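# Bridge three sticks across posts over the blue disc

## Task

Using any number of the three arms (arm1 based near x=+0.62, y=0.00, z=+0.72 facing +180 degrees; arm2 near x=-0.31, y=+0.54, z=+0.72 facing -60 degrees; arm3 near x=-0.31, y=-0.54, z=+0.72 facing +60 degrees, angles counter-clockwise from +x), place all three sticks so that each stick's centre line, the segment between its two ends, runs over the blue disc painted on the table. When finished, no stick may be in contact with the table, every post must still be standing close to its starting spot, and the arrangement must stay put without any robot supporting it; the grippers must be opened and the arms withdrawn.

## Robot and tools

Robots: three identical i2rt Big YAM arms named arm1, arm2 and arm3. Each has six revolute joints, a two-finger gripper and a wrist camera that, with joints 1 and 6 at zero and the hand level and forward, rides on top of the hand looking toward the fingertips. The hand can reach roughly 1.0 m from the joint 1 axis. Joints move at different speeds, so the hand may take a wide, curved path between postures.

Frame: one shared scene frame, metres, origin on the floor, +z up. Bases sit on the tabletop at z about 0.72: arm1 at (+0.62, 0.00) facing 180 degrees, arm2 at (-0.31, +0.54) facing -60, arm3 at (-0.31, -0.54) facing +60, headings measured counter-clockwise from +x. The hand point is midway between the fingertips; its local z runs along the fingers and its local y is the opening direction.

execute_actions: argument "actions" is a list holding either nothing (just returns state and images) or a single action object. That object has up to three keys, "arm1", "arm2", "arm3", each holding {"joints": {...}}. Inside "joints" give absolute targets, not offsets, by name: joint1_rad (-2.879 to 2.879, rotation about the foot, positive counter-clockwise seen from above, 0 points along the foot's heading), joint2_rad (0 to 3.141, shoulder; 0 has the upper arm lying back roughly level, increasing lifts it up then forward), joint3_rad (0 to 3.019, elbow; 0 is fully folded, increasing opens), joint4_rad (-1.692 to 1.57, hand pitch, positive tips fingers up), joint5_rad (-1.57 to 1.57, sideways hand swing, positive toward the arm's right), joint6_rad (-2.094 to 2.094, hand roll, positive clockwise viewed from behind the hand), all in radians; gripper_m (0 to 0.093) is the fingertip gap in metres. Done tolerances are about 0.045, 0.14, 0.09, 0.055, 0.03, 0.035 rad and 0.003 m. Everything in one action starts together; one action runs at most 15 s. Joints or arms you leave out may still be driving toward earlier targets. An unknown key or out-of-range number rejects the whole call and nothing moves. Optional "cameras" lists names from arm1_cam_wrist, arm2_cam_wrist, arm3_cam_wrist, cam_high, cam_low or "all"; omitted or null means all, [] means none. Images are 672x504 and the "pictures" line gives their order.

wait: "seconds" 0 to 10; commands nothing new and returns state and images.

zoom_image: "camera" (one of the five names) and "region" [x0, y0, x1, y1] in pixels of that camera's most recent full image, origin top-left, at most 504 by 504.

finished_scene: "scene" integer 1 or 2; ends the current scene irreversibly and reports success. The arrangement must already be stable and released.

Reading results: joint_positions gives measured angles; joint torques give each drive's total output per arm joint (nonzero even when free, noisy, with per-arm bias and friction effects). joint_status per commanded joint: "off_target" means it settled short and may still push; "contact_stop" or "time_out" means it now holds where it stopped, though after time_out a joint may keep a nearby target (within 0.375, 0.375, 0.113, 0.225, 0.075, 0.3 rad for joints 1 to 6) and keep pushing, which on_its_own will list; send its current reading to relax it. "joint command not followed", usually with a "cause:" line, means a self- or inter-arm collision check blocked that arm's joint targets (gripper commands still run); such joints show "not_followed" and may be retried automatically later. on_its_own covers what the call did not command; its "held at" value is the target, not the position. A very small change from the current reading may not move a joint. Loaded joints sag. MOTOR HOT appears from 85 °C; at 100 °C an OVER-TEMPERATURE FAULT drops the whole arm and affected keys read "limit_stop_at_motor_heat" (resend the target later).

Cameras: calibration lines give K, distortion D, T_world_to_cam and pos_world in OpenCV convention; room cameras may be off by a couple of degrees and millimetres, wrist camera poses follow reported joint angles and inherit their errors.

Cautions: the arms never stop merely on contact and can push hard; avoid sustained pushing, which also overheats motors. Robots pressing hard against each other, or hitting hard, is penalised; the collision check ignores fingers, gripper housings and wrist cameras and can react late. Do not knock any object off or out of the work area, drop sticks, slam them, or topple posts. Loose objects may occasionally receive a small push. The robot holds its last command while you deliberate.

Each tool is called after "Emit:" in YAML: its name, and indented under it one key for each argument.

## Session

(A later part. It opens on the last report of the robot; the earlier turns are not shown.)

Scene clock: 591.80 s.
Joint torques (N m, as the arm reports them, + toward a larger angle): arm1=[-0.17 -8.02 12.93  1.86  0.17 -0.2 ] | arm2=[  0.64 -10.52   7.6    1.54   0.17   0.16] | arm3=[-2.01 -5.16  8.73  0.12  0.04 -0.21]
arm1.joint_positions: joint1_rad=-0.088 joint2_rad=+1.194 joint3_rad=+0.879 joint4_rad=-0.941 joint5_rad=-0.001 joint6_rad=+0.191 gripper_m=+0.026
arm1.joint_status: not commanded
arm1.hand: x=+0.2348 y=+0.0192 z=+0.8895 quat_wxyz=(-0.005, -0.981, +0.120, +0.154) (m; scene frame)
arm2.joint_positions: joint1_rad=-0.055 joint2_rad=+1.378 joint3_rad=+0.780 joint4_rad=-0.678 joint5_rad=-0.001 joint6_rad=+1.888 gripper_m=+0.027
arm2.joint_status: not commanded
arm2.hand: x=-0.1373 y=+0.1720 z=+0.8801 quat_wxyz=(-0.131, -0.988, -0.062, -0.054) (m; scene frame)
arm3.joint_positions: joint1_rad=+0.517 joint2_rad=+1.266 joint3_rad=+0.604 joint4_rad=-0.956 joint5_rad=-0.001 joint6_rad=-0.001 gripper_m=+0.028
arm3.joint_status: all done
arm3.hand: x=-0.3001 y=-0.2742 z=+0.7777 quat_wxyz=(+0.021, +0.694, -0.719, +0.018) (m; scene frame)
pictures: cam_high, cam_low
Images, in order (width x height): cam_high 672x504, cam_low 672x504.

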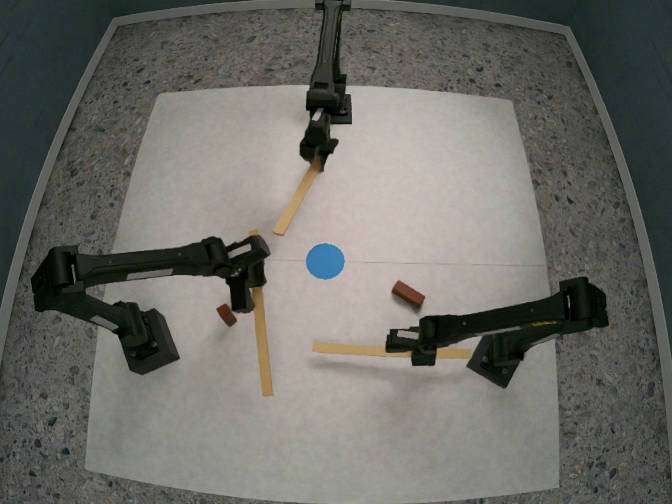

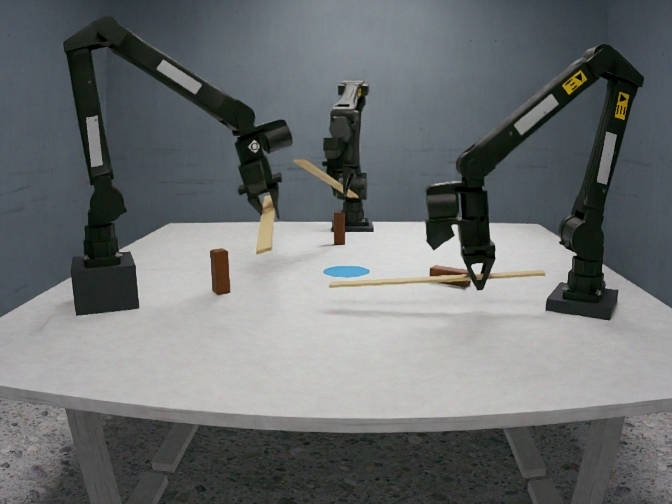

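Emit:
execute_actions:
  actions:
    - {"arm3":{"joints":{"joint2_rad":1.236,"joint3_rad":0.56,"joint4_rad":-0.853}}}
  cameras: []

Emit:
execute_actions:
  actions:
    - {"arm3":{"joints":{"joint3_rad":0.49}}}
  cameras: ["cam_high","cam_low"]

Emit:
zoom_image:
  camera: "cam_high"
  region: [380, 270, 540, 400]

Emit:
zoom_image:
  camera: "cam_low"
  region: [320, 230, 630, 340]

Scene clock: 632.20 s.
Joint torques (N m, as the arm reports them, + toward a larger angle): arm1=[-0.24 -7.21 13.15  1.95  0.16 -0.21] | arm2=[  0.51 -10.8    7.52   1.52   0.14   0.19] | arm3=[-1.67 -7.23  7.76  0.44  0.02 -0.17]
arm1.joint_positions: joint1_rad=-0.088 joint2_rad=+1.194 joint3_rad=+0.879 joint4_rad=-0.941 joint5_rad=-0.001 joint6_rad=+0.191 gripper_m=+0.026
arm1.joint_status: not commanded
arm1.hand: x=+0.2348 y=+0.0192 z=+0.8895 quat_wxyz=(-0.005, -0.981, +0.120, +0.154) (m; scene frame)
arm2.joint_positions: joint1_rad=-0.055 joint2_rad=+1.378 joint3_rad=+0.780 joint4_rad=-0.678 joint5_rad=-0.001 joint6_rad=+1.888 gripper_m=+0.027
arm2.joint_status: not commanded
arm2.hand: x=-0.1373 y=+0.1720 z=+0.8801 quat_wxyz=(-0.131, -0.988, -0.062, -0.054) (m; scene frame)
arm3.joint_positions: joint1_rad=+0.517 joint2_rad=+1.263 joint3_rad=+0.558 joint4_rad=-0.868 joint5_rad=-0.001 joint6_rad=-0.001 gripper_m=+0.028
arm3.joint_status: all done
arm3.hand: x=-0.3002 y=-0.2746 z=+0.7647 quat_wxyz=(+0.004, +0.695, -0.719, +0.002) (m; scene frame)
pictures: none
No camera images: the call's "cameras" was empty. Leave "cameras" out to get every camera's image.

Scene clock: 633.10 s.
Joint torques (N m, as the arm reports them, + toward a larger angle): arm1=[-0.34 -8.51 13.02  1.8   0.15 -0.25] | arm2=[  1.09 -10.12   7.55   1.54   0.16   0.16] | arm3=[-1.84 -6.26  7.58  0.06  0.03 -0.18]
arm1.joint_positions: joint1_rad=-0.088 joint2_rad=+1.194 joint3_rad=+0.879 joint4_rad=-0.941 joint5_rad=-0.001 joint6_rad=+0.191 gripper_m=+0.026
arm1.joint_status: not commanded
arm1.hand: x=+0.2348 y=+0.0192 z=+0.8895 quat_wxyz=(-0.005, -0.981, +0.120, +0.154) (m; scene frame)
arm2.joint_positions: joint1_rad=-0.055 joint2_rad=+1.378 joint3_rad=+0.780 joint4_rad=-0.678 joint5_rad=-0.001 joint6_rad=+1.888 gripper_m=+0.027
arm2.joint_status: not commanded
arm2.hand: x=-0.1373 y=+0.1720 z=+0.8801 quat_wxyz=(-0.131, -0.988, -0.062, -0.054) (m; scene frame)
arm3.joint_positions: joint1_rad=+0.517 joint2_rad=+1.258 joint3_rad=+0.485 joint4_rad=-0.861 joint5_rad=-0.001 joint6_rad=-0.001 gripper_m=+0.028
arm3.joint_status: all done
arm3.hand: x=-0.3015 y=-0.3095 z=+0.7459 quat_wxyz=(+0.027, +0.694, -0.719, +0.023) (m; scene frame)
pictures: cam_high, cam_low
Images, in order (width x height): cam_high 672x504, cam_low 672x504.

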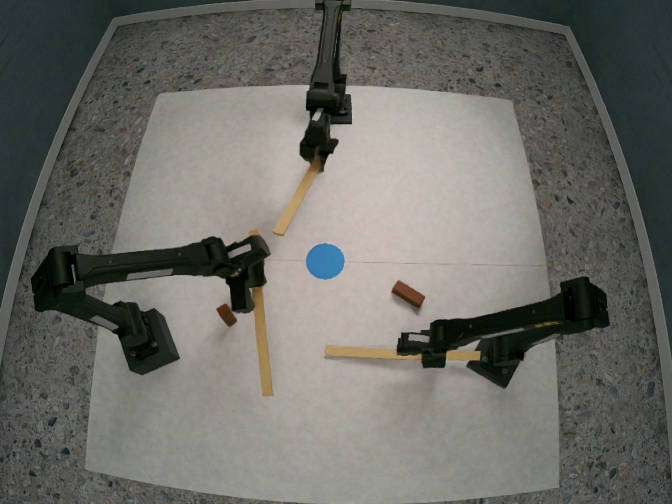

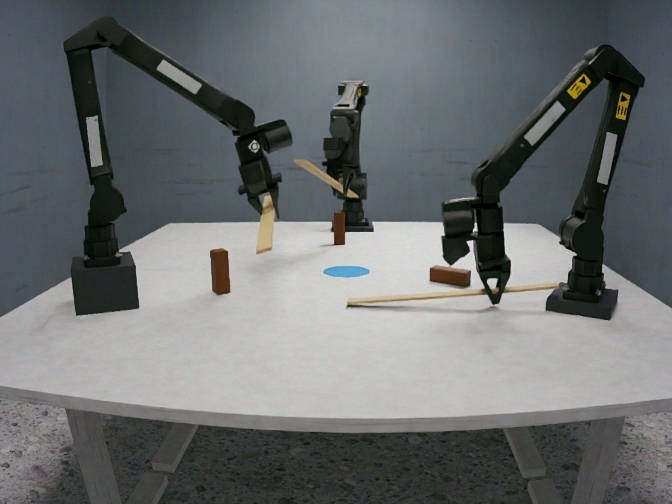

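Region (380, 270, 540, 400) of cam_high's 672x504 image, scaled by 3.150, with more detail than that image has; it fills the top 410 rows of this view, and the rest is white.

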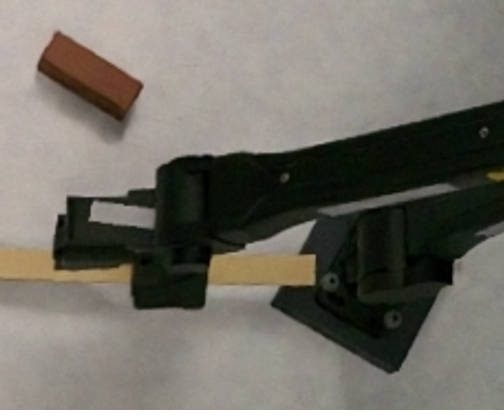

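Region (320, 230, 630, 340) of cam_low's 672x504 image, scaled by 1.626, with more detail than that image has; it fills the top 179 rows of this view, and the rest is white.

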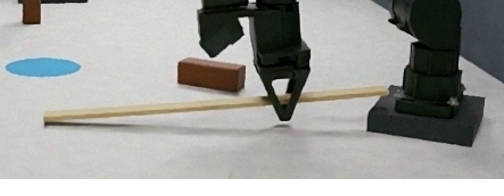

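Emit:
execute_actions:
  actions:
    - {"arm3":{"joints":{"joint2_rad":1.258,"joint3_rad":0.466,"joint4_rad":-0.808}}}
  cameras: []

Emit:
execute_actions:
  actions:
    - {"arm3":{"joints":{"gripper_m":0.07}}}
  cameras: ["cam_high","cam_low","arm3_cam_wrist"]

Emit:
zoom_image:
  camera: "cam_low"
  region: [320, 230, 630, 340]

Scene clock: 646.03 s.
Joint torques (N m, as the arm reports them, + toward a larger angle): arm1=[-1.14 -7.83 13.    1.62  0.15 -0.23] | arm2=[  0.92 -10.36   7.34   1.42   0.14   0.18] | arm3=[-1.99 -4.69  6.74  0.37  0.04 -0.19]
arm1.joint_positions: joint1_rad=-0.088 joint2_rad=+1.194 joint3_rad=+0.879 joint4_rad=-0.941 joint5_rad=-0.001 joint6_rad=+0.191 gripper_m=+0.026
arm1.joint_status: not commanded
arm1.hand: x=+0.2348 y=+0.0192 z=+0.8895 quat_wxyz=(-0.005, -0.981, +0.120, +0.154) (m; scene frame)
arm2.joint_positions: joint1_rad=-0.055 joint2_rad=+1.378 joint3_rad=+0.780 joint4_rad=-0.678 joint5_rad=-0.001 joint6_rad=+1.888 gripper_m=+0.027
arm2.joint_status: not commanded
arm2.hand: x=-0.1373 y=+0.1720 z=+0.8801 quat_wxyz=(-0.131, -0.988, -0.062, -0.054) (m; scene frame)
arm3.joint_positions: joint1_rad=+0.517 joint2_rad=+1.258 joint3_rad=+0.468 joint4_rad=-0.822 joint5_rad=-0.001 joint6_rad=-0.001 gripper_m=+0.028
arm3.joint_status: all done
arm3.hand: x=-0.3015 y=-0.3087 z=+0.7409 quat_wxyz=(+0.019, +0.694, -0.719, +0.016) (m; scene frame)
pictures: none
No camera images: the call's "cameras" was empty. Leave "cameras" out to get every camera's image.

Scene clock: 646.63 s.
Joint torques (N m, as the arm reports them, + toward a larger angle): arm1=[-0.57 -8.1  12.96  1.75  0.16 -0.26] | arm2=[  0.89 -10.16   7.4    1.59   0.19   0.11] | arm3=[-1.96 -4.4   6.81  0.37  0.02 -0.18]
arm1.joint_positions: joint1_rad=-0.088 joint2_rad=+1.194 joint3_rad=+0.879 joint4_rad=-0.941 joint5_rad=-0.001 joint6_rad=+0.191 gripper_m=+0.026
arm1.joint_status: not commanded
arm1.hand: x=+0.2348 y=+0.0192 z=+0.8895 quat_wxyz=(-0.005, -0.981, +0.120, +0.154) (m; scene frame)
arm2.joint_positions: joint1_rad=-0.055 joint2_rad=+1.378 joint3_rad=+0.780 joint4_rad=-0.678 joint5_rad=-0.001 joint6_rad=+1.888 gripper_m=+0.027
arm2.joint_status: not commanded
arm2.hand: x=-0.1373 y=+0.1720 z=+0.8801 quat_wxyz=(-0.131, -0.988, -0.062, -0.054) (m; scene frame)
arm3.joint_positions: joint1_rad=+0.517 joint2_rad=+1.258 joint3_rad=+0.468 joint4_rad=-0.821 joint5_rad=-0.001 joint6_rad=-0.001 gripper_m=+0.070
arm3.joint_status: all done
arm3.hand: x=-0.3015 y=-0.3085 z=+0.7409 quat_wxyz=(+0.019, +0.694, -0.719, +0.016) (m; scene frame)
pictures: arm3_cam_wrist, cam_high, cam_low
camera_calibration (this result's frames):
arm3_cam_wrist: T_world_to_cam=[[0.999328, -0.0339254, -0.0138656, 0.306334], [-0.0173694, -0.771554, 0.635927, -0.712379], [-0.0322722, -0.635259, -0.771625, 0.491304], [0, 0, 0, 1]] pos_world=[-0.302647, -0.227141, 0.836371]
Images, in order (width x height): arm3_cam_wrist 672x504, cam_high 672x504, cam_low 672x504.

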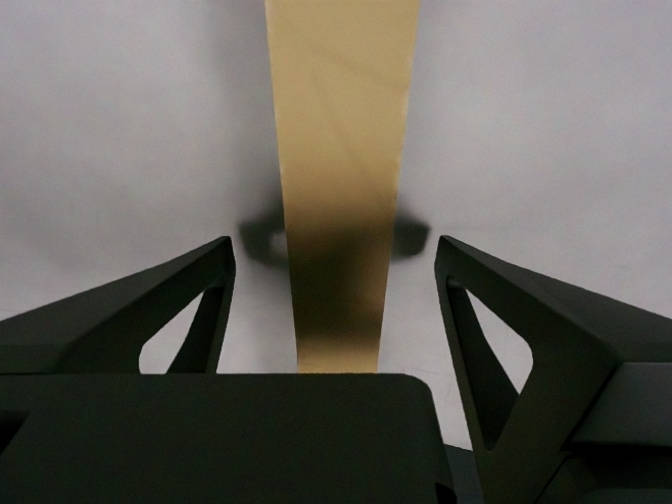

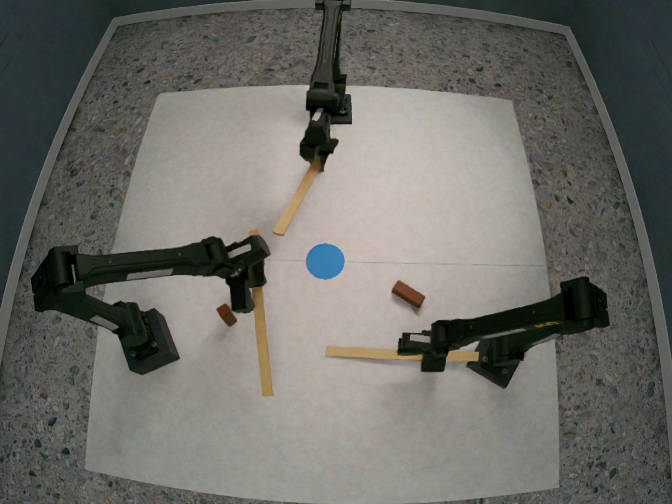

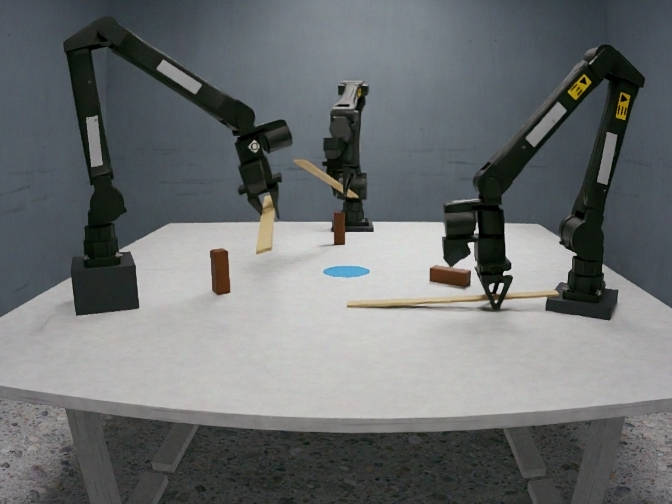

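Region (320, 230, 630, 340) of cam_low's 672x504 image, scaled by 1.626, with more detail than that image has; it fills the top 179 rows of this view, and the rest is white.

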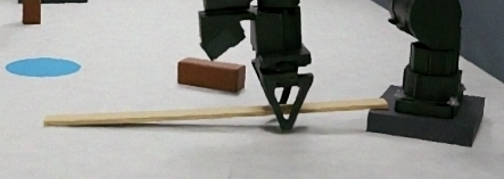

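Emit:
execute_actions:
  actions:
    - {"arm3":{"joints":{"joint2_rad":1.2,"joint4_rad":0.41,"gripper_m":0.09}}}
  cameras: []

Emit:
execute_actions:
  actions:
    - {"arm3":{"joints":{"joint1_rad":-0.095,"joint3_rad":0.225}}}
  cameras: ["cam_high","cam_low","arm3_cam_wrist"]

Scene clock: 709.03 s.
Joint torques (N m, as the arm reports them, + toward a larger angle): arm1=[ 0.01 -7.56 13.01  1.92  0.13 -0.19] | arm2=[  0.58 -10.05   7.41   1.58   0.22   0.14] | arm3=[-1.73 -7.25  8.74  2.53  0.01 -0.16]
arm1.joint_positions: joint1_rad=-0.088 joint2_rad=+1.194 joint3_rad=+0.879 joint4_rad=-0.941 joint5_rad=-0.001 joint6_rad=+0.191 gripper_m=+0.026
arm1.joint_status: not commanded
arm1.hand: x=+0.2348 y=+0.0192 z=+0.8895 quat_wxyz=(-0.005, -0.981, +0.120, +0.154) (m; scene frame)
arm2.joint_positions: joint1_rad=-0.055 joint2_rad=+1.378 joint3_rad=+0.780 joint4_rad=-0.678 joint5_rad=-0.001 joint6_rad=+1.888 gripper_m=+0.027
arm2.joint_status: not commanded
arm2.hand: x=-0.1373 y=+0.1720 z=+0.8801 quat_wxyz=(-0.131, -0.988, -0.062, -0.054) (m; scene frame)
arm3.joint_positions: joint1_rad=+0.517 joint2_rad=+1.217 joint3_rad=+0.468 joint4_rad=+0.386 joint5_rad=-0.001 joint6_rad=-0.001 gripper_m=+0.090
arm3.joint_status: all done
arm3.hand: x=-0.2925 y=-0.0721 z=+0.9062 quat_wxyz=(-0.406, +0.573, -0.594, -0.393) (m; scene frame)
pictures: none
No camera images: the call's "cameras" was empty. Leave "cameras" out to get every camera's image.

Scene clock: 710.27 s.
Joint torques (N m, as the arm reports them, + toward a larger angle): arm1=[-0.26 -7.04 12.96  1.97  0.15 -0.22] | arm2=[  0.76 -10.47   7.52   1.56   0.18   0.17] | arm3=[-2.33 -5.39  7.25  2.01  0.03 -0.18]
arm1.joint_positions: joint1_rad=-0.088 joint2_rad=+1.194 joint3_rad=+0.879 joint4_rad=-0.941 joint5_rad=-0.001 joint6_rad=+0.191 gripper_m=+0.026
arm1.joint_status: not commanded
arm1.hand: x=+0.2348 y=+0.0192 z=+0.8895 quat_wxyz=(-0.005, -0.981, +0.120, +0.154) (m; scene frame)
arm2.joint_positions: joint1_rad=-0.055 joint2_rad=+1.378 joint3_rad=+0.780 joint4_rad=-0.678 joint5_rad=-0.001 joint6_rad=+1.888 gripper_m=+0.027
arm2.joint_status: not commanded
arm2.hand: x=-0.1373 y=+0.1720 z=+0.8801 quat_wxyz=(-0.131, -0.988, -0.062, -0.054) (m; scene frame)
arm3.joint_positions: joint1_rad=-0.090 joint2_rad=+1.217 joint3_rad=+0.222 joint4_rad=+0.394 joint5_rad=-0.001 joint6_rad=-0.001 gripper_m=+0.090
arm3.joint_status: all done
arm3.hand: x=-0.0907 y=-0.2446 z=+0.7948 quat_wxyz=(-0.414, +0.398, -0.792, -0.206) (m; scene frame)
pictures: arm3_cam_wrist, cam_high, cam_low
camera_calibration (this result's frames):
arm3_cam_wrist: T_world_to_cam=[[0.806849, -0.590755, -0.00174062, -0.0646395], [-0.560972, -0.76524, -0.315782, 0.0150426], [0.185218, 0.255764, -0.94883, 0.958817], [0, 0, 0, 1]] pos_world=[-0.116997, -0.271906, 0.914393]
Images, in order (width x height): arm3_cam_wrist 672x504, cam_high 672x504, cam_low 672x504.

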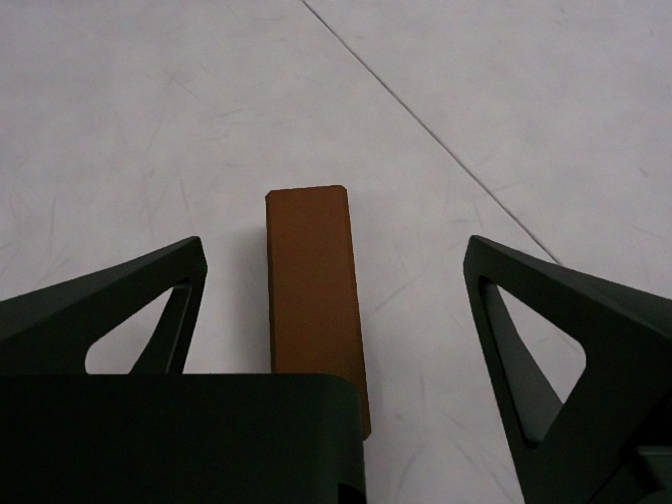

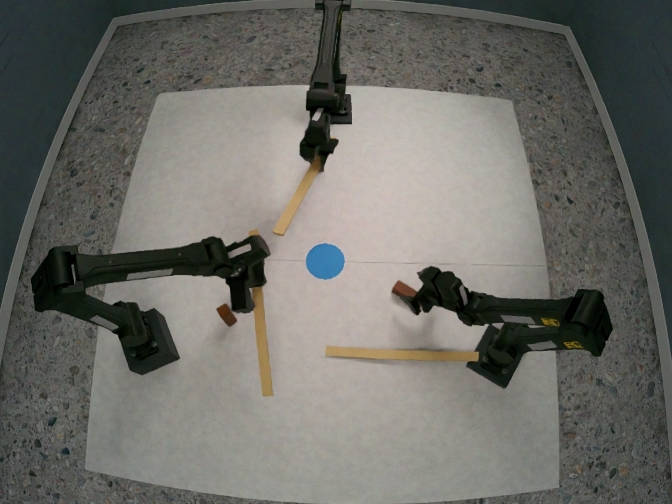

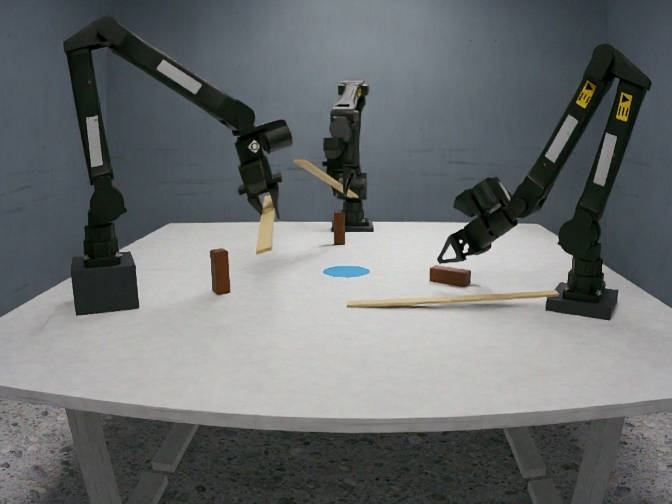

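Emit:
execute_actions:
  actions:
    - {"arm3":{"joints":{"joint1_rad":-0.062,"joint2_rad":1.371,"gripper_m":0.07}}}
  cameras: ["cam_low","arm3_cam_wrist"]

Emit:
zoom_image:
  camera: "cam_low"
  region: [400, 200, 560, 310]

Scene clock: 730.03 s.
Joint torques (N m, as the arm reports them, + toward a larger angle): arm1=[-0.28 -7.59 12.85  1.85  0.18 -0.2 ] | arm2=[  1.02 -10.85   7.48   1.56   0.16   0.16] | arm3=[-1.16 -4.86  5.72  1.84  0.02 -0.15]
arm1.joint_positions: joint1_rad=-0.088 joint2_rad=+1.194 joint3_rad=+0.879 joint4_rad=-0.941 joint5_rad=-0.001 joint6_rad=+0.191 gripper_m=+0.026
arm1.joint_status: not commanded
arm1.hand: x=+0.2348 y=+0.0192 z=+0.8895 quat_wxyz=(-0.005, -0.981, +0.120, +0.154) (m; scene frame)
arm2.joint_positions: joint1_rad=-0.055 joint2_rad=+1.378 joint3_rad=+0.780 joint4_rad=-0.678 joint5_rad=-0.001 joint6_rad=+1.888 gripper_m=+0.027
arm2.joint_status: not commanded
arm2.hand: x=-0.1373 y=+0.1720 z=+0.8801 quat_wxyz=(-0.131, -0.988, -0.062, -0.054) (m; scene frame)
arm3.joint_positions: joint1_rad=-0.070 joint2_rad=+1.367 joint3_rad=+0.222 joint4_rad=+0.394 joint5_rad=-0.001 joint6_rad=-0.001 gripper_m=+0.070
arm3.joint_status: all done
arm3.hand: x=-0.1058 y=-0.2538 z=+0.7445 quat_wxyz=(-0.352, +0.420, -0.817, -0.179) (m; scene frame)
pictures: arm3_cam_wrist, cam_low
camera_calibration (this result's frames):
arm3_cam_wrist: T_world_to_cam=[[0.817587, -0.575795, -0.00346238, -0.0517698], [-0.567886, -0.805334, -0.170123, -0.135719], [0.0951674, 0.141056, -0.985417, 0.904781], [0, 0, 0, 1]] pos_world=[-0.120852, -0.266733, 0.868318]
Images, in order (width x height): arm3_cam_wrist 672x504, cam_low 672x504.

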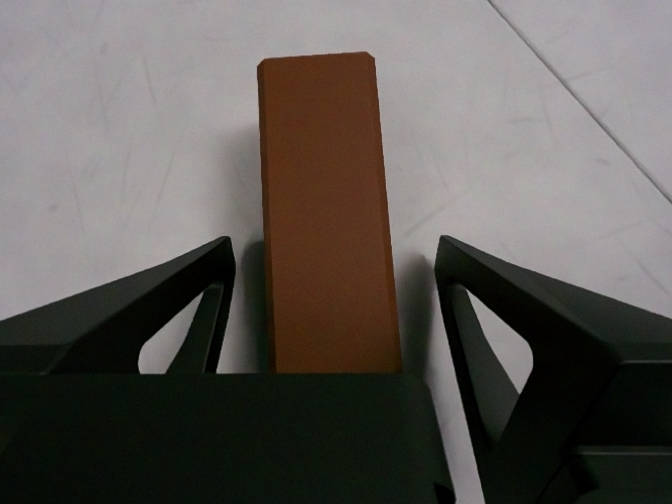

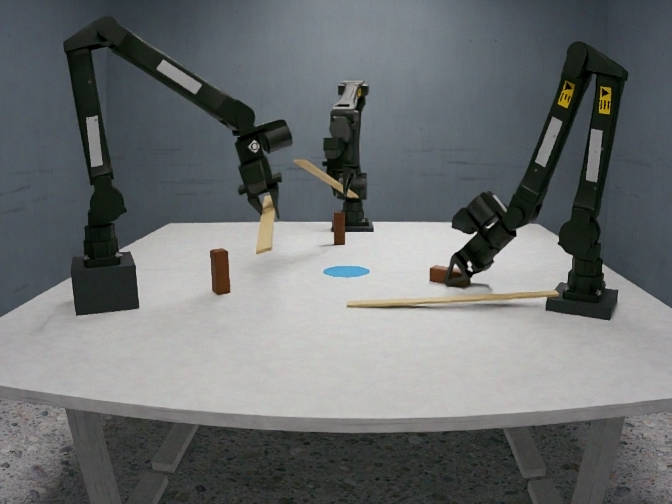

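Region (400, 200, 560, 310) of cam_low's 672x504 image, scaled by 3.150, with more detail than that image has; it fills the top 346 rows of this view, and the rest is white.

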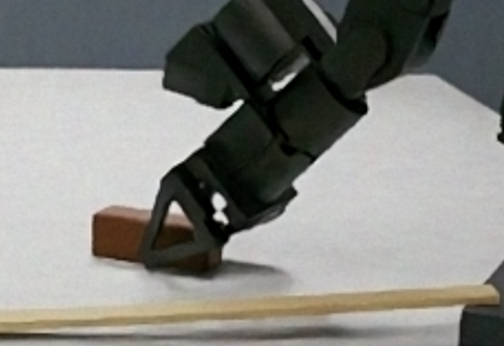

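Emit:
execute_actions:
  actions:
    - {"arm3":{"joints":{"gripper_m":0.02}}}
  cameras: []

Emit:
execute_actions:
  actions:
    - {"arm3":{"joints":{"joint2_rad":1.1,"joint3_rad":0.62}}}
  cameras: []

Emit:
execute_actions:
  actions:
    - {"arm3":{"joints":{"joint1_rad":-0.095,"joint2_rad":1.5,"joint3_rad":1.112,"joint4_rad":-1.6}}}
  cameras: ["cam_low","cam_high"]

Scene clock: 768.33 s.
Joint torques (N m, as the arm reports them, + toward a larger angle): arm1=[ 0.03 -8.29 13.08  1.84  0.11 -0.26] | arm2=[  0.72 -10.66   7.5    1.58   0.18   0.16] | arm3=[-1.29 -4.44  5.66  1.87  0.04 -0.16]
arm1.joint_positions: joint1_rad=-0.088 joint2_rad=+1.194 joint3_rad=+0.879 joint4_rad=-0.941 joint5_rad=-0.001 joint6_rad=+0.191 gripper_m=+0.026
arm1.joint_status: not commanded
arm1.hand: x=+0.2348 y=+0.0192 z=+0.8895 quat_wxyz=(-0.005, -0.981, +0.120, +0.154) (m; scene frame)
arm2.joint_positions: joint1_rad=-0.055 joint2_rad=+1.378 joint3_rad=+0.780 joint4_rad=-0.678 joint5_rad=-0.001 joint6_rad=+1.888 gripper_m=+0.027
arm2.joint_status: not commanded
arm2.hand: x=-0.1373 y=+0.1720 z=+0.8801 quat_wxyz=(-0.131, -0.988, -0.062, -0.054) (m; scene frame)
arm3.joint_positions: joint1_rad=-0.070 joint2_rad=+1.367 joint3_rad=+0.222 joint4_rad=+0.394 joint5_rad=-0.001 joint6_rad=-0.002 gripper_m=+0.035
arm3.joint_status: gripper_m off_target (ended at +0.035, target +0.020)
arm3.hand: x=-0.1060 y=-0.2536 z=+0.7445 quat_wxyz=(-0.352, +0.420, -0.817, -0.180) (m; scene frame)
pictures: none
No camera images: the call's "cameras" was empty. Leave "cameras" out to get every camera's image.

Scene clock: 769.77 s.
Joint torques (N m, as the arm reports them, + toward a larger angle): arm1=[-0.1  -7.42 12.94  1.74  0.16 -0.21] | arm2=[  1.16 -10.42   7.54   1.61   0.15   0.17] | arm3=[-1.34 -5.35 13.18  1.75  0.05 -0.19]
arm1.joint_positions: joint1_rad=-0.088 joint2_rad=+1.194 joint3_rad=+0.879 joint4_rad=-0.941 joint5_rad=-0.001 joint6_rad=+0.191 gripper_m=+0.026
arm1.joint_status: not commanded
arm1.hand: x=+0.2348 y=+0.0192 z=+0.8895 quat_wxyz=(-0.005, -0.981, +0.120, +0.154) (m; scene frame)
arm2.joint_positions: joint1_rad=-0.055 joint2_rad=+1.378 joint3_rad=+0.780 joint4_rad=-0.678 joint5_rad=-0.001 joint6_rad=+1.888 gripper_m=+0.027
arm2.joint_status: not commanded
arm2.hand: x=-0.1373 y=+0.1720 z=+0.8801 quat_wxyz=(-0.131, -0.988, -0.062, -0.054) (m; scene frame)
arm3.joint_positions: joint1_rad=-0.070 joint2_rad=+1.095 joint3_rad=+0.592 joint4_rad=+0.401 joint5_rad=-0.001 joint6_rad=-0.002 gripper_m=+0.035
arm3.joint_status: all done
arm3.hand: x=-0.0239 y=-0.1387 z=+1.0334 quat_wxyz=(-0.594, +0.341, -0.662, -0.304) (m; scene frame)
pictures: none
No camera images: the call's "cameras" was empty. Leave "cameras" out to get every camera's image.

Scene clock: 771.77 s.
Joint torques (N m, as the arm reports them, + toward a larger angle): arm1=[ 0.12 -7.35 12.93  1.7   0.14 -0.23] | arm2=[  1.04 -10.6    7.54   1.61   0.15   0.17] | arm3=[-2.6  -9.37 13.5  -1.61  0.03 -0.19]
arm1.joint_positions: joint1_rad=-0.088 joint2_rad=+1.194 joint3_rad=+0.879 joint4_rad=-0.941 joint5_rad=-0.001 joint6_rad=+0.191 gripper_m=+0.026
arm1.joint_status: not commanded
arm1.hand: x=+0.2348 y=+0.0192 z=+0.8895 quat_wxyz=(-0.005, -0.981, +0.120, +0.154) (m; scene frame)
arm2.joint_positions: joint1_rad=-0.055 joint2_rad=+1.378 joint3_rad=+0.780 joint4_rad=-0.678 joint5_rad=-0.001 joint6_rad=+1.888 gripper_m=+0.027
arm2.joint_status: not commanded
arm2.hand: x=-0.1373 y=+0.1720 z=+0.8801 quat_wxyz=(-0.131, -0.988, -0.062, -0.054) (m; scene frame)
arm3.joint_positions: joint1_rad=-0.088 joint2_rad=+1.497 joint3_rad=+1.060 joint4_rad=-1.582 joint5_rad=-0.001 joint6_rad=-0.002 gripper_m=+0.035
arm3.joint_status: all done
arm3.hand: x=-0.1294 y=-0.2949 z=+0.8756 quat_wxyz=(+0.202, +0.437, -0.871, +0.102) (m; scene frame)
pictures: cam_high, cam_low
Images, in order (width x height): cam_high 672x504, cam_low 672x504.

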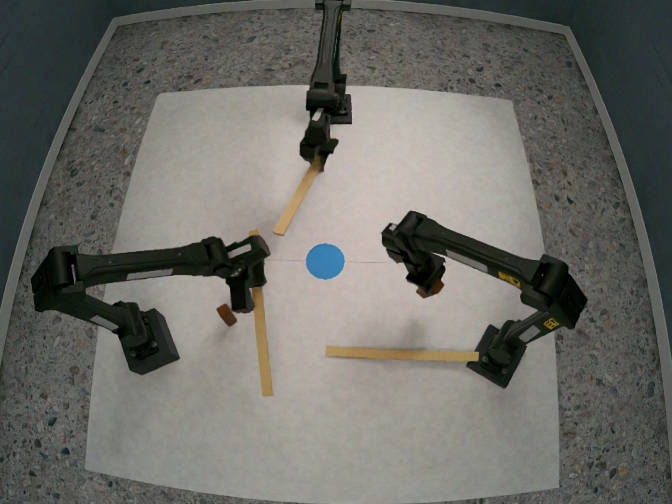

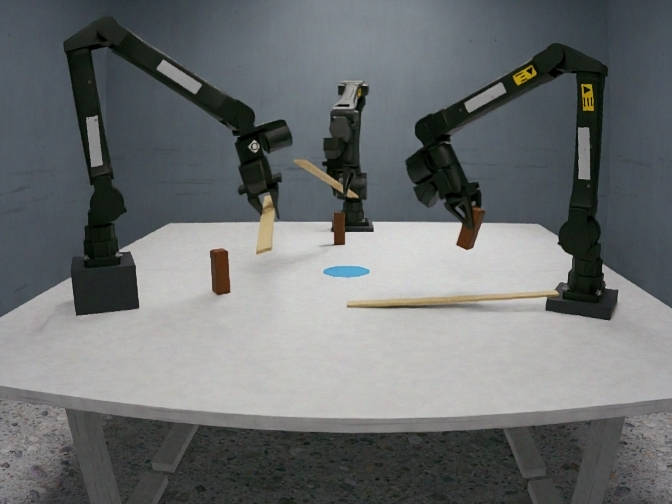

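Emit:
execute_actions:
  actions:
    - {"arm3":{"joints":{"joint2_rad":1.785,"joint3_rad":1.085}}}
  cameras: ["cam_low","cam_high"]

Emit:
zoom_image:
  camera: "cam_low"
  region: [400, 200, 560, 310]

Emit:
zoom_image:
  camera: "cam_high"
  region: [370, 240, 500, 340]

Scene clock: 790.33 s.
Joint torques (N m, as the arm reports them, + toward a larger angle): arm1=[-0.72 -7.55 13.07  1.88  0.14 -0.22] | arm2=[  0.82 -10.65   7.58   1.46   0.17   0.15] | arm3=[ -2.97 -12.19   8.35  -2.07   0.03  -0.14]
arm1.joint_positions: joint1_rad=-0.088 joint2_rad=+1.194 joint3_rad=+0.879 joint4_rad=-0.941 joint5_rad=-0.001 joint6_rad=+0.191 gripper_m=+0.026
arm1.joint_status: not commanded
arm1.hand: x=+0.2348 y=+0.0192 z=+0.8895 quat_wxyz=(-0.005, -0.981, +0.120, +0.154) (m; scene frame)
arm2.joint_positions: joint1_rad=-0.055 joint2_rad=+1.378 joint3_rad=+0.780 joint4_rad=-0.678 joint5_rad=-0.001 joint6_rad=+1.888 gripper_m=+0.027
arm2.joint_status: not commanded
arm2.hand: x=-0.1373 y=+0.1720 z=+0.8801 quat_wxyz=(-0.131, -0.988, -0.062, -0.054) (m; scene frame)
arm3.joint_positions: joint1_rad=-0.088 joint2_rad=+1.798 joint3_rad=+1.060 joint4_rad=-1.585 joint5_rad=-0.001 joint6_rad=-0.002 gripper_m=+0.035
arm3.joint_status: all done
arm3.hand: x=-0.1375 y=-0.3060 z=+0.7936 quat_wxyz=(+0.331, +0.417, -0.830, +0.166) (m; scene frame)
pictures: cam_high, cam_low
Images, in order (width x height): cam_high 672x504, cam_low 672x504.

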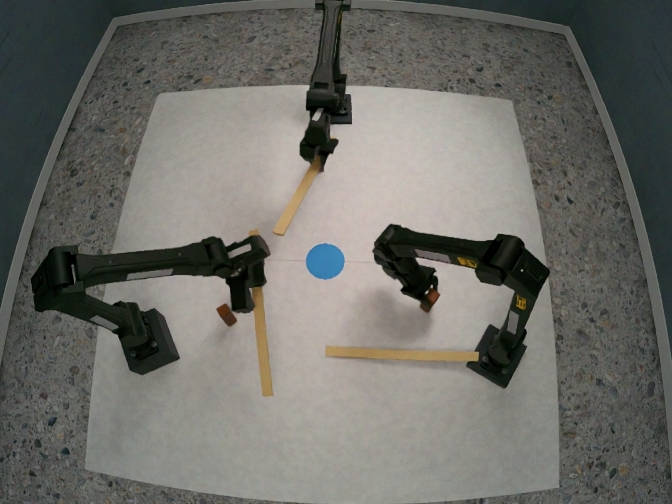

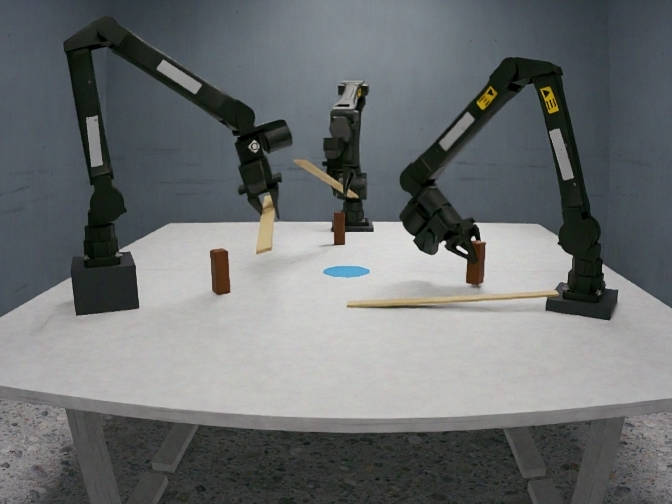

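Region (400, 200, 560, 310) of cam_low's 672x504 image, scaled by 3.150, with more detail than that image has; it fills the top 346 rows of this view, and the rest is white.

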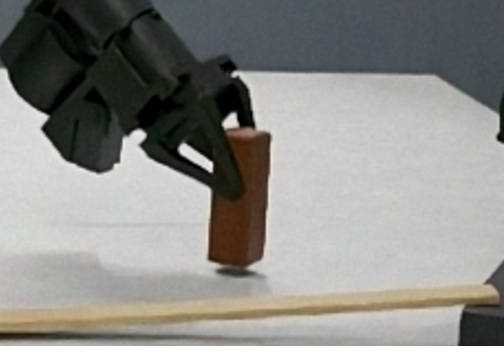

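Region (370, 240, 500, 340) of cam_high's 672x504 image, scaled by 3.877, with more detail than that image has; it fills the top 388 rows of this view, and the rest is white.

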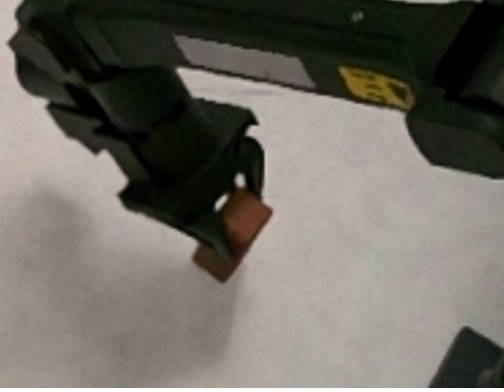

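Emit:
execute_actions:
  actions:
    - {"arm3":{"joints":{"joint2_rad":1.825}}}
  cameras: ["cam_low"]

Emit:
zoom_image:
  camera: "cam_low"
  region: [400, 200, 560, 310]

Scene clock: 808.60 s.
Joint torques (N m, as the arm reports them, + toward a larger angle): arm1=[-0.16 -7.43 13.05  1.75  0.14 -0.24] | arm2=[  0.87 -10.67   7.44   1.54   0.16   0.15] | arm3=[ -2.56 -10.13   8.39  -2.16   0.04  -0.17]
arm1.joint_positions: joint1_rad=-0.088 joint2_rad=+1.194 joint3_rad=+0.879 joint4_rad=-0.941 joint5_rad=-0.001 joint6_rad=+0.191 gripper_m=+0.026
arm1.joint_status: not commanded
arm1.hand: x=+0.2348 y=+0.0192 z=+0.8895 quat_wxyz=(-0.005, -0.981, +0.120, +0.154) (m; scene frame)
arm2.joint_positions: joint1_rad=-0.055 joint2_rad=+1.378 joint3_rad=+0.780 joint4_rad=-0.678 joint5_rad=-0.001 joint6_rad=+1.888 gripper_m=+0.027
arm2.joint_status: not commanded
arm2.hand: x=-0.1373 y=+0.1720 z=+0.8801 quat_wxyz=(-0.131, -0.988, -0.062, -0.054) (m; scene frame)
arm3.joint_positions: joint1_rad=-0.088 joint2_rad=+1.805 joint3_rad=+1.060 joint4_rad=-1.585 joint5_rad=-0.001 joint6_rad=-0.002 gripper_m=+0.035
arm3.joint_status: all done
arm3.hand: x=-0.1379 y=-0.3066 z=+0.7916 quat_wxyz=(+0.335, +0.416, -0.829, +0.168) (m; scene frame)
pictures: cam_low
Images, in order (width x height): cam_low 672x504.

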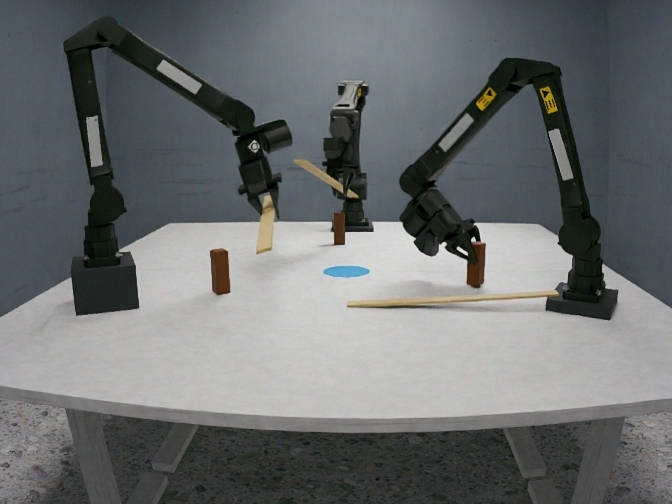

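Region (400, 200, 560, 310) of cam_low's 672x504 image, scaled by 3.150, with more detail than that image has; it fills the top 346 rows of this view, and the rest is white.

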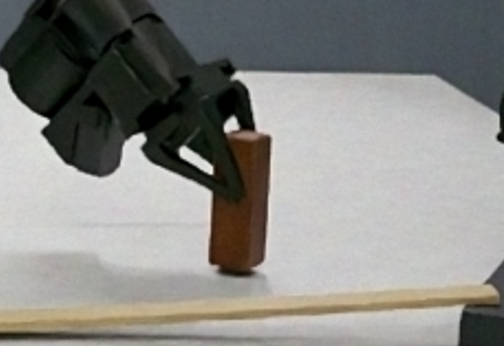

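Emit:
execute_actions:
  actions:
    - {"arm3":{"joints":{"joint2_rad":1.843}}}
  cameras: []

Emit:
execute_actions:
  actions:
    - {"arm3":{"joints":{"joint2_rad":1.82,"gripper_m":0.09}}}
  cameras: ["cam_low","cam_high"]

Emit:
zoom_image:
  camera: "cam_low"
  region: [400, 200, 560, 310]

Scene clock: 816.97 s.
Joint torques (N m, as the arm reports them, + toward a larger angle): arm1=[-0.12 -8.27 12.8   1.68  0.13 -0.25] | arm2=[  1.16 -10.64   7.54   1.44   0.16   0.2 ] | arm3=[ -2.23 -10.26   8.19  -2.11   0.04  -0.15]
arm1.joint_positions: joint1_rad=-0.088 joint2_rad=+1.194 joint3_rad=+0.879 joint4_rad=-0.941 joint5_rad=-0.001 joint6_rad=+0.191 gripper_m=+0.026
arm1.joint_status: not commanded
arm1.hand: x=+0.2348 y=+0.0192 z=+0.8895 quat_wxyz=(-0.005, -0.981, +0.120, +0.154) (m; scene frame)
arm2.joint_positions: joint1_rad=-0.055 joint2_rad=+1.378 joint3_rad=+0.780 joint4_rad=-0.678 joint5_rad=-0.001 joint6_rad=+1.888 gripper_m=+0.027
arm2.joint_status: not commanded
arm2.hand: x=-0.1373 y=+0.1720 z=+0.8801 quat_wxyz=(-0.131, -0.988, -0.062, -0.054) (m; scene frame)
arm3.joint_positions: joint1_rad=-0.088 joint2_rad=+1.826 joint3_rad=+1.060 joint4_rad=-1.586 joint5_rad=-0.001 joint6_rad=-0.002 gripper_m=+0.035
arm3.joint_status: all done
arm3.hand: x=-0.1390 y=-0.3081 z=+0.7862 quat_wxyz=(+0.343, +0.414, -0.825, +0.172) (m; scene frame)
pictures: none
No camera images: the call's "cameras" was empty. Leave "cameras" out to get every camera's image.

Scene clock: 817.63 s.
Joint torques (N m, as the arm reports them, + toward a larger angle): arm1=[-0.23 -7.51 12.98  1.75  0.17 -0.18] | arm2=[  0.87 -10.15   7.4    1.7    0.18   0.13] | arm3=[ -2.63 -11.58   8.26  -2.19   0.01  -0.16]
arm1.joint_positions: joint1_rad=-0.088 joint2_rad=+1.194 joint3_rad=+0.879 joint4_rad=-0.941 joint5_rad=-0.001 joint6_rad=+0.191 gripper_m=+0.026
arm1.joint_status: not commanded
arm1.hand: x=+0.2348 y=+0.0192 z=+0.8895 quat_wxyz=(-0.005, -0.981, +0.120, +0.154) (m; scene frame)
arm2.joint_positions: joint1_rad=-0.055 joint2_rad=+1.378 joint3_rad=+0.780 joint4_rad=-0.678 joint5_rad=-0.001 joint6_rad=+1.888 gripper_m=+0.027
arm2.joint_status: not commanded
arm2.hand: x=-0.1373 y=+0.1720 z=+0.8801 quat_wxyz=(-0.131, -0.988, -0.062, -0.054) (m; scene frame)
arm3.joint_positions: joint1_rad=-0.088 joint2_rad=+1.826 joint3_rad=+1.060 joint4_rad=-1.586 joint5_rad=-0.001 joint6_rad=-0.002 gripper_m=+0.090
arm3.joint_status: all done
arm3.hand: x=-0.1390 y=-0.3081 z=+0.7862 quat_wxyz=(+0.343, +0.414, -0.825, +0.172) (m; scene frame)
pictures: cam_high, cam_low
Images, in order (width x height): cam_high 672x504, cam_low 672x504.

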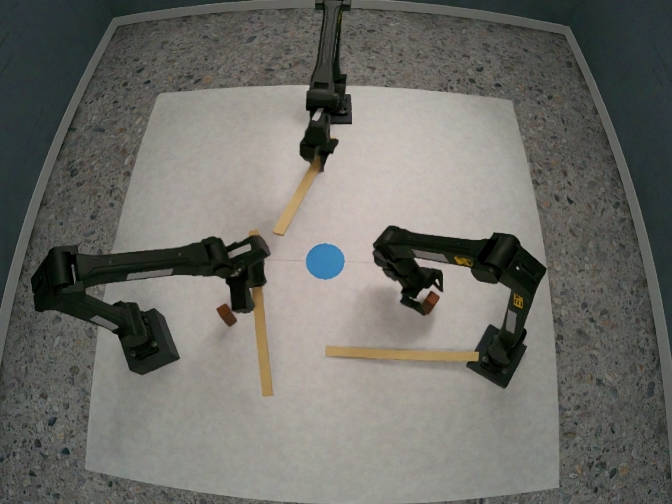

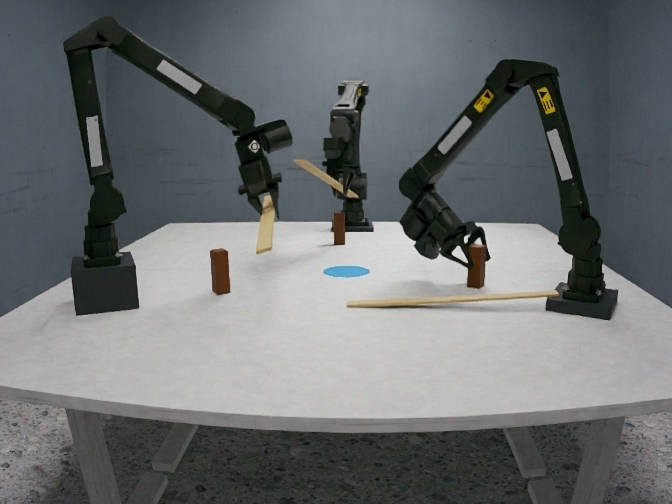

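Region (400, 200, 560, 310) of cam_low's 672x504 image, scaled by 3.150, with more detail than that image has; it fills the top 346 rows of this view, and the rest is white.

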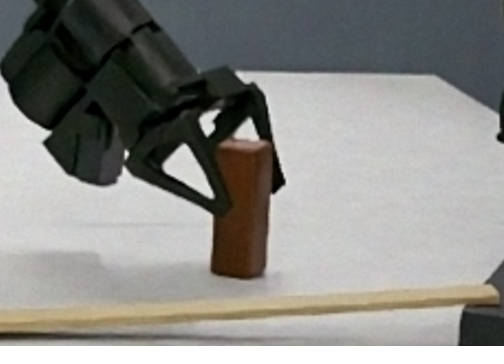

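Emit:
execute_actions:
  actions:
    - {"arm3":{"joints":{"joint2_rad":1.0}}}
  cameras: []

Emit:
execute_actions:
  actions:
    - {"arm3":{"joints":{"joint1_rad":0.515,"joint3_rad":0.472,"joint4_rad":-0.795,"gripper_m":0.06}}}
  cameras: []

Emit:
execute_actions:
  actions:
    - {"arm3":{"joints":{"joint2_rad":1.27}}}
  cameras: ["cam_low","cam_high","arm3_cam_wrist"]

Scene clock: 847.63 s.
Joint torques (N m, as the arm reports them, + toward a larger angle): arm1=[-0.22 -8.12 13.06  1.66  0.17 -0.19] | arm2=[  1.13 -10.62   7.6    1.52   0.17   0.19] | arm3=[-2.67 -4.76 12.79 -0.46  0.02 -0.16]
arm1.joint_positions: joint1_rad=-0.088 joint2_rad=+1.194 joint3_rad=+0.879 joint4_rad=-0.941 joint5_rad=-0.001 joint6_rad=+0.191 gripper_m=+0.026
arm1.joint_status: not commanded
arm1.hand: x=+0.2348 y=+0.0192 z=+0.8895 quat_wxyz=(-0.005, -0.981, +0.120, +0.154) (m; scene frame)
arm2.joint_positions: joint1_rad=-0.055 joint2_rad=+1.378 joint3_rad=+0.780 joint4_rad=-0.678 joint5_rad=-0.001 joint6_rad=+1.888 gripper_m=+0.027
arm2.joint_status: not commanded
arm2.hand: x=-0.1373 y=+0.1720 z=+0.8801 quat_wxyz=(-0.131, -0.988, -0.062, -0.054) (m; scene frame)
arm3.joint_positions: joint1_rad=-0.088 joint2_rad=+1.000 joint3_rad=+1.060 joint4_rad=-1.591 joint5_rad=-0.001 joint6_rad=-0.002 gripper_m=+0.090
arm3.joint_status: all done
arm3.hand: x=-0.1502 y=-0.3225 z=+1.0089 quat_wxyz=(-0.014, +0.449, -0.893, -0.006) (m; scene frame)
pictures: none
No camera images: the call's "cameras" was empty. Leave "cameras" out to get every camera's image.

Scene clock: 849.07 s.
Joint torques (N m, as the arm reports them, + toward a larger angle): arm1=[-0.59 -7.54 12.97  1.87  0.17 -0.22] | arm2=[  1.33 -10.42   7.45   1.57   0.18   0.17] | arm3=[-1.55 -3.21  9.07  1.07  0.01 -0.18]
arm1.joint_positions: joint1_rad=-0.088 joint2_rad=+1.194 joint3_rad=+0.879 joint4_rad=-0.941 joint5_rad=-0.001 joint6_rad=+0.191 gripper_m=+0.026
arm1.joint_status: not commanded
arm1.hand: x=+0.2348 y=+0.0192 z=+0.8895 quat_wxyz=(-0.005, -0.981, +0.120, +0.154) (m; scene frame)
arm2.joint_positions: joint1_rad=-0.055 joint2_rad=+1.378 joint3_rad=+0.780 joint4_rad=-0.678 joint5_rad=-0.001 joint6_rad=+1.888 gripper_m=+0.027
arm2.joint_status: not commanded
arm2.hand: x=-0.1373 y=+0.1720 z=+0.8801 quat_wxyz=(-0.131, -0.988, -0.062, -0.054) (m; scene frame)
arm3.joint_positions: joint1_rad=+0.509 joint2_rad=+1.000 joint3_rad=+0.471 joint4_rad=-0.811 joint5_rad=-0.001 joint6_rad=-0.002 gripper_m=+0.060
arm3.joint_status: all done
arm3.hand: x=-0.2981 y=-0.2765 z=+0.7998 quat_wxyz=(-0.079, +0.688, -0.717, -0.078) (m; scene frame)
pictures: none
No camera images: the call's "cameras" was empty. Leave "cameras" out to get every camera's image.

Scene clock: 850.07 s.
Joint torques (N m, as the arm reports them, + toward a larger angle): arm1=[-0.9  -7.79 12.92  1.81  0.15 -0.21] | arm2=[  0.18 -10.39   7.52   1.51   0.15   0.15] | arm3=[-1.63 -4.58  6.84  0.26  0.03 -0.16]
arm1.joint_positions: joint1_rad=-0.088 joint2_rad=+1.194 joint3_rad=+0.879 joint4_rad=-0.941 joint5_rad=-0.001 joint6_rad=+0.191 gripper_m=+0.026
arm1.joint_status: not commanded
arm1.hand: x=+0.2348 y=+0.0192 z=+0.8895 quat_wxyz=(-0.005, -0.981, +0.120, +0.154) (m; scene frame)
arm2.joint_positions: joint1_rad=-0.055 joint2_rad=+1.378 joint3_rad=+0.780 joint4_rad=-0.678 joint5_rad=-0.001 joint6_rad=+1.888 gripper_m=+0.027
arm2.joint_status: not commanded
arm2.hand: x=-0.1373 y=+0.1720 z=+0.8801 quat_wxyz=(-0.131, -0.988, -0.062, -0.054) (m; scene frame)
arm3.joint_positions: joint1_rad=+0.509 joint2_rad=+1.266 joint3_rad=+0.471 joint4_rad=-0.808 joint5_rad=-0.001 joint6_rad=-0.002 gripper_m=+0.060
arm3.joint_status: all done
arm3.hand: x=-0.2995 y=-0.3045 z=+0.7400 quat_wxyz=(+0.015, +0.692, -0.722, +0.012) (m; scene frame)
pictures: arm3_cam_wrist, cam_high, cam_low
camera_calibration (this result's frames):
arm3_cam_wrist: T_world_to_cam=[[0.999091, -0.040306, -0.0138483, 0.302425], [-0.0226378, -0.777198, 0.628849, -0.706737], [-0.0361093, -0.627964, -0.777404, 0.498514], [0, 0, 0, 1]] pos_world=[-0.300149, -0.224036, 0.836166]
Images, in order (width x height): arm3_cam_wrist 672x504, cam_high 672x504, cam_low 672x504.

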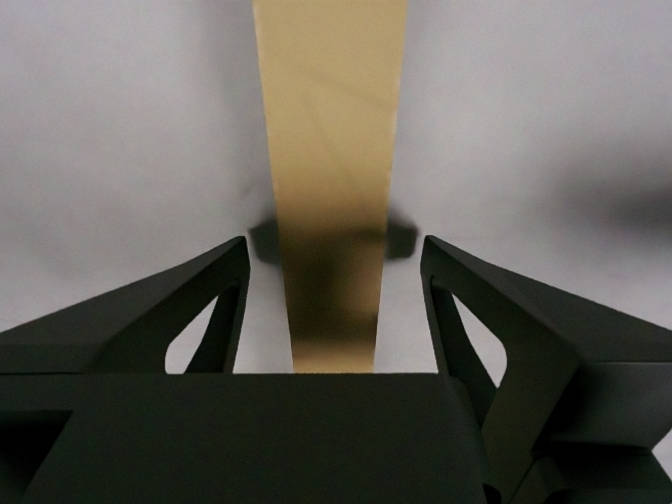

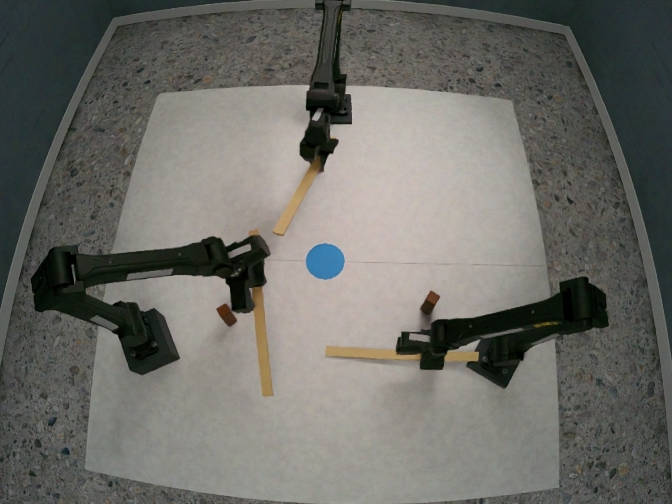

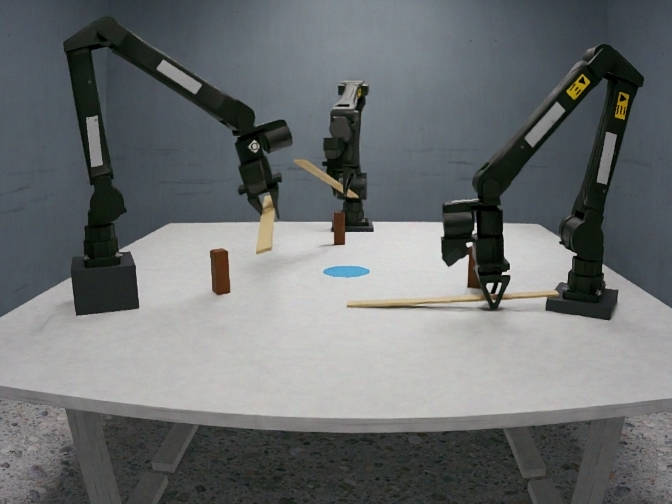

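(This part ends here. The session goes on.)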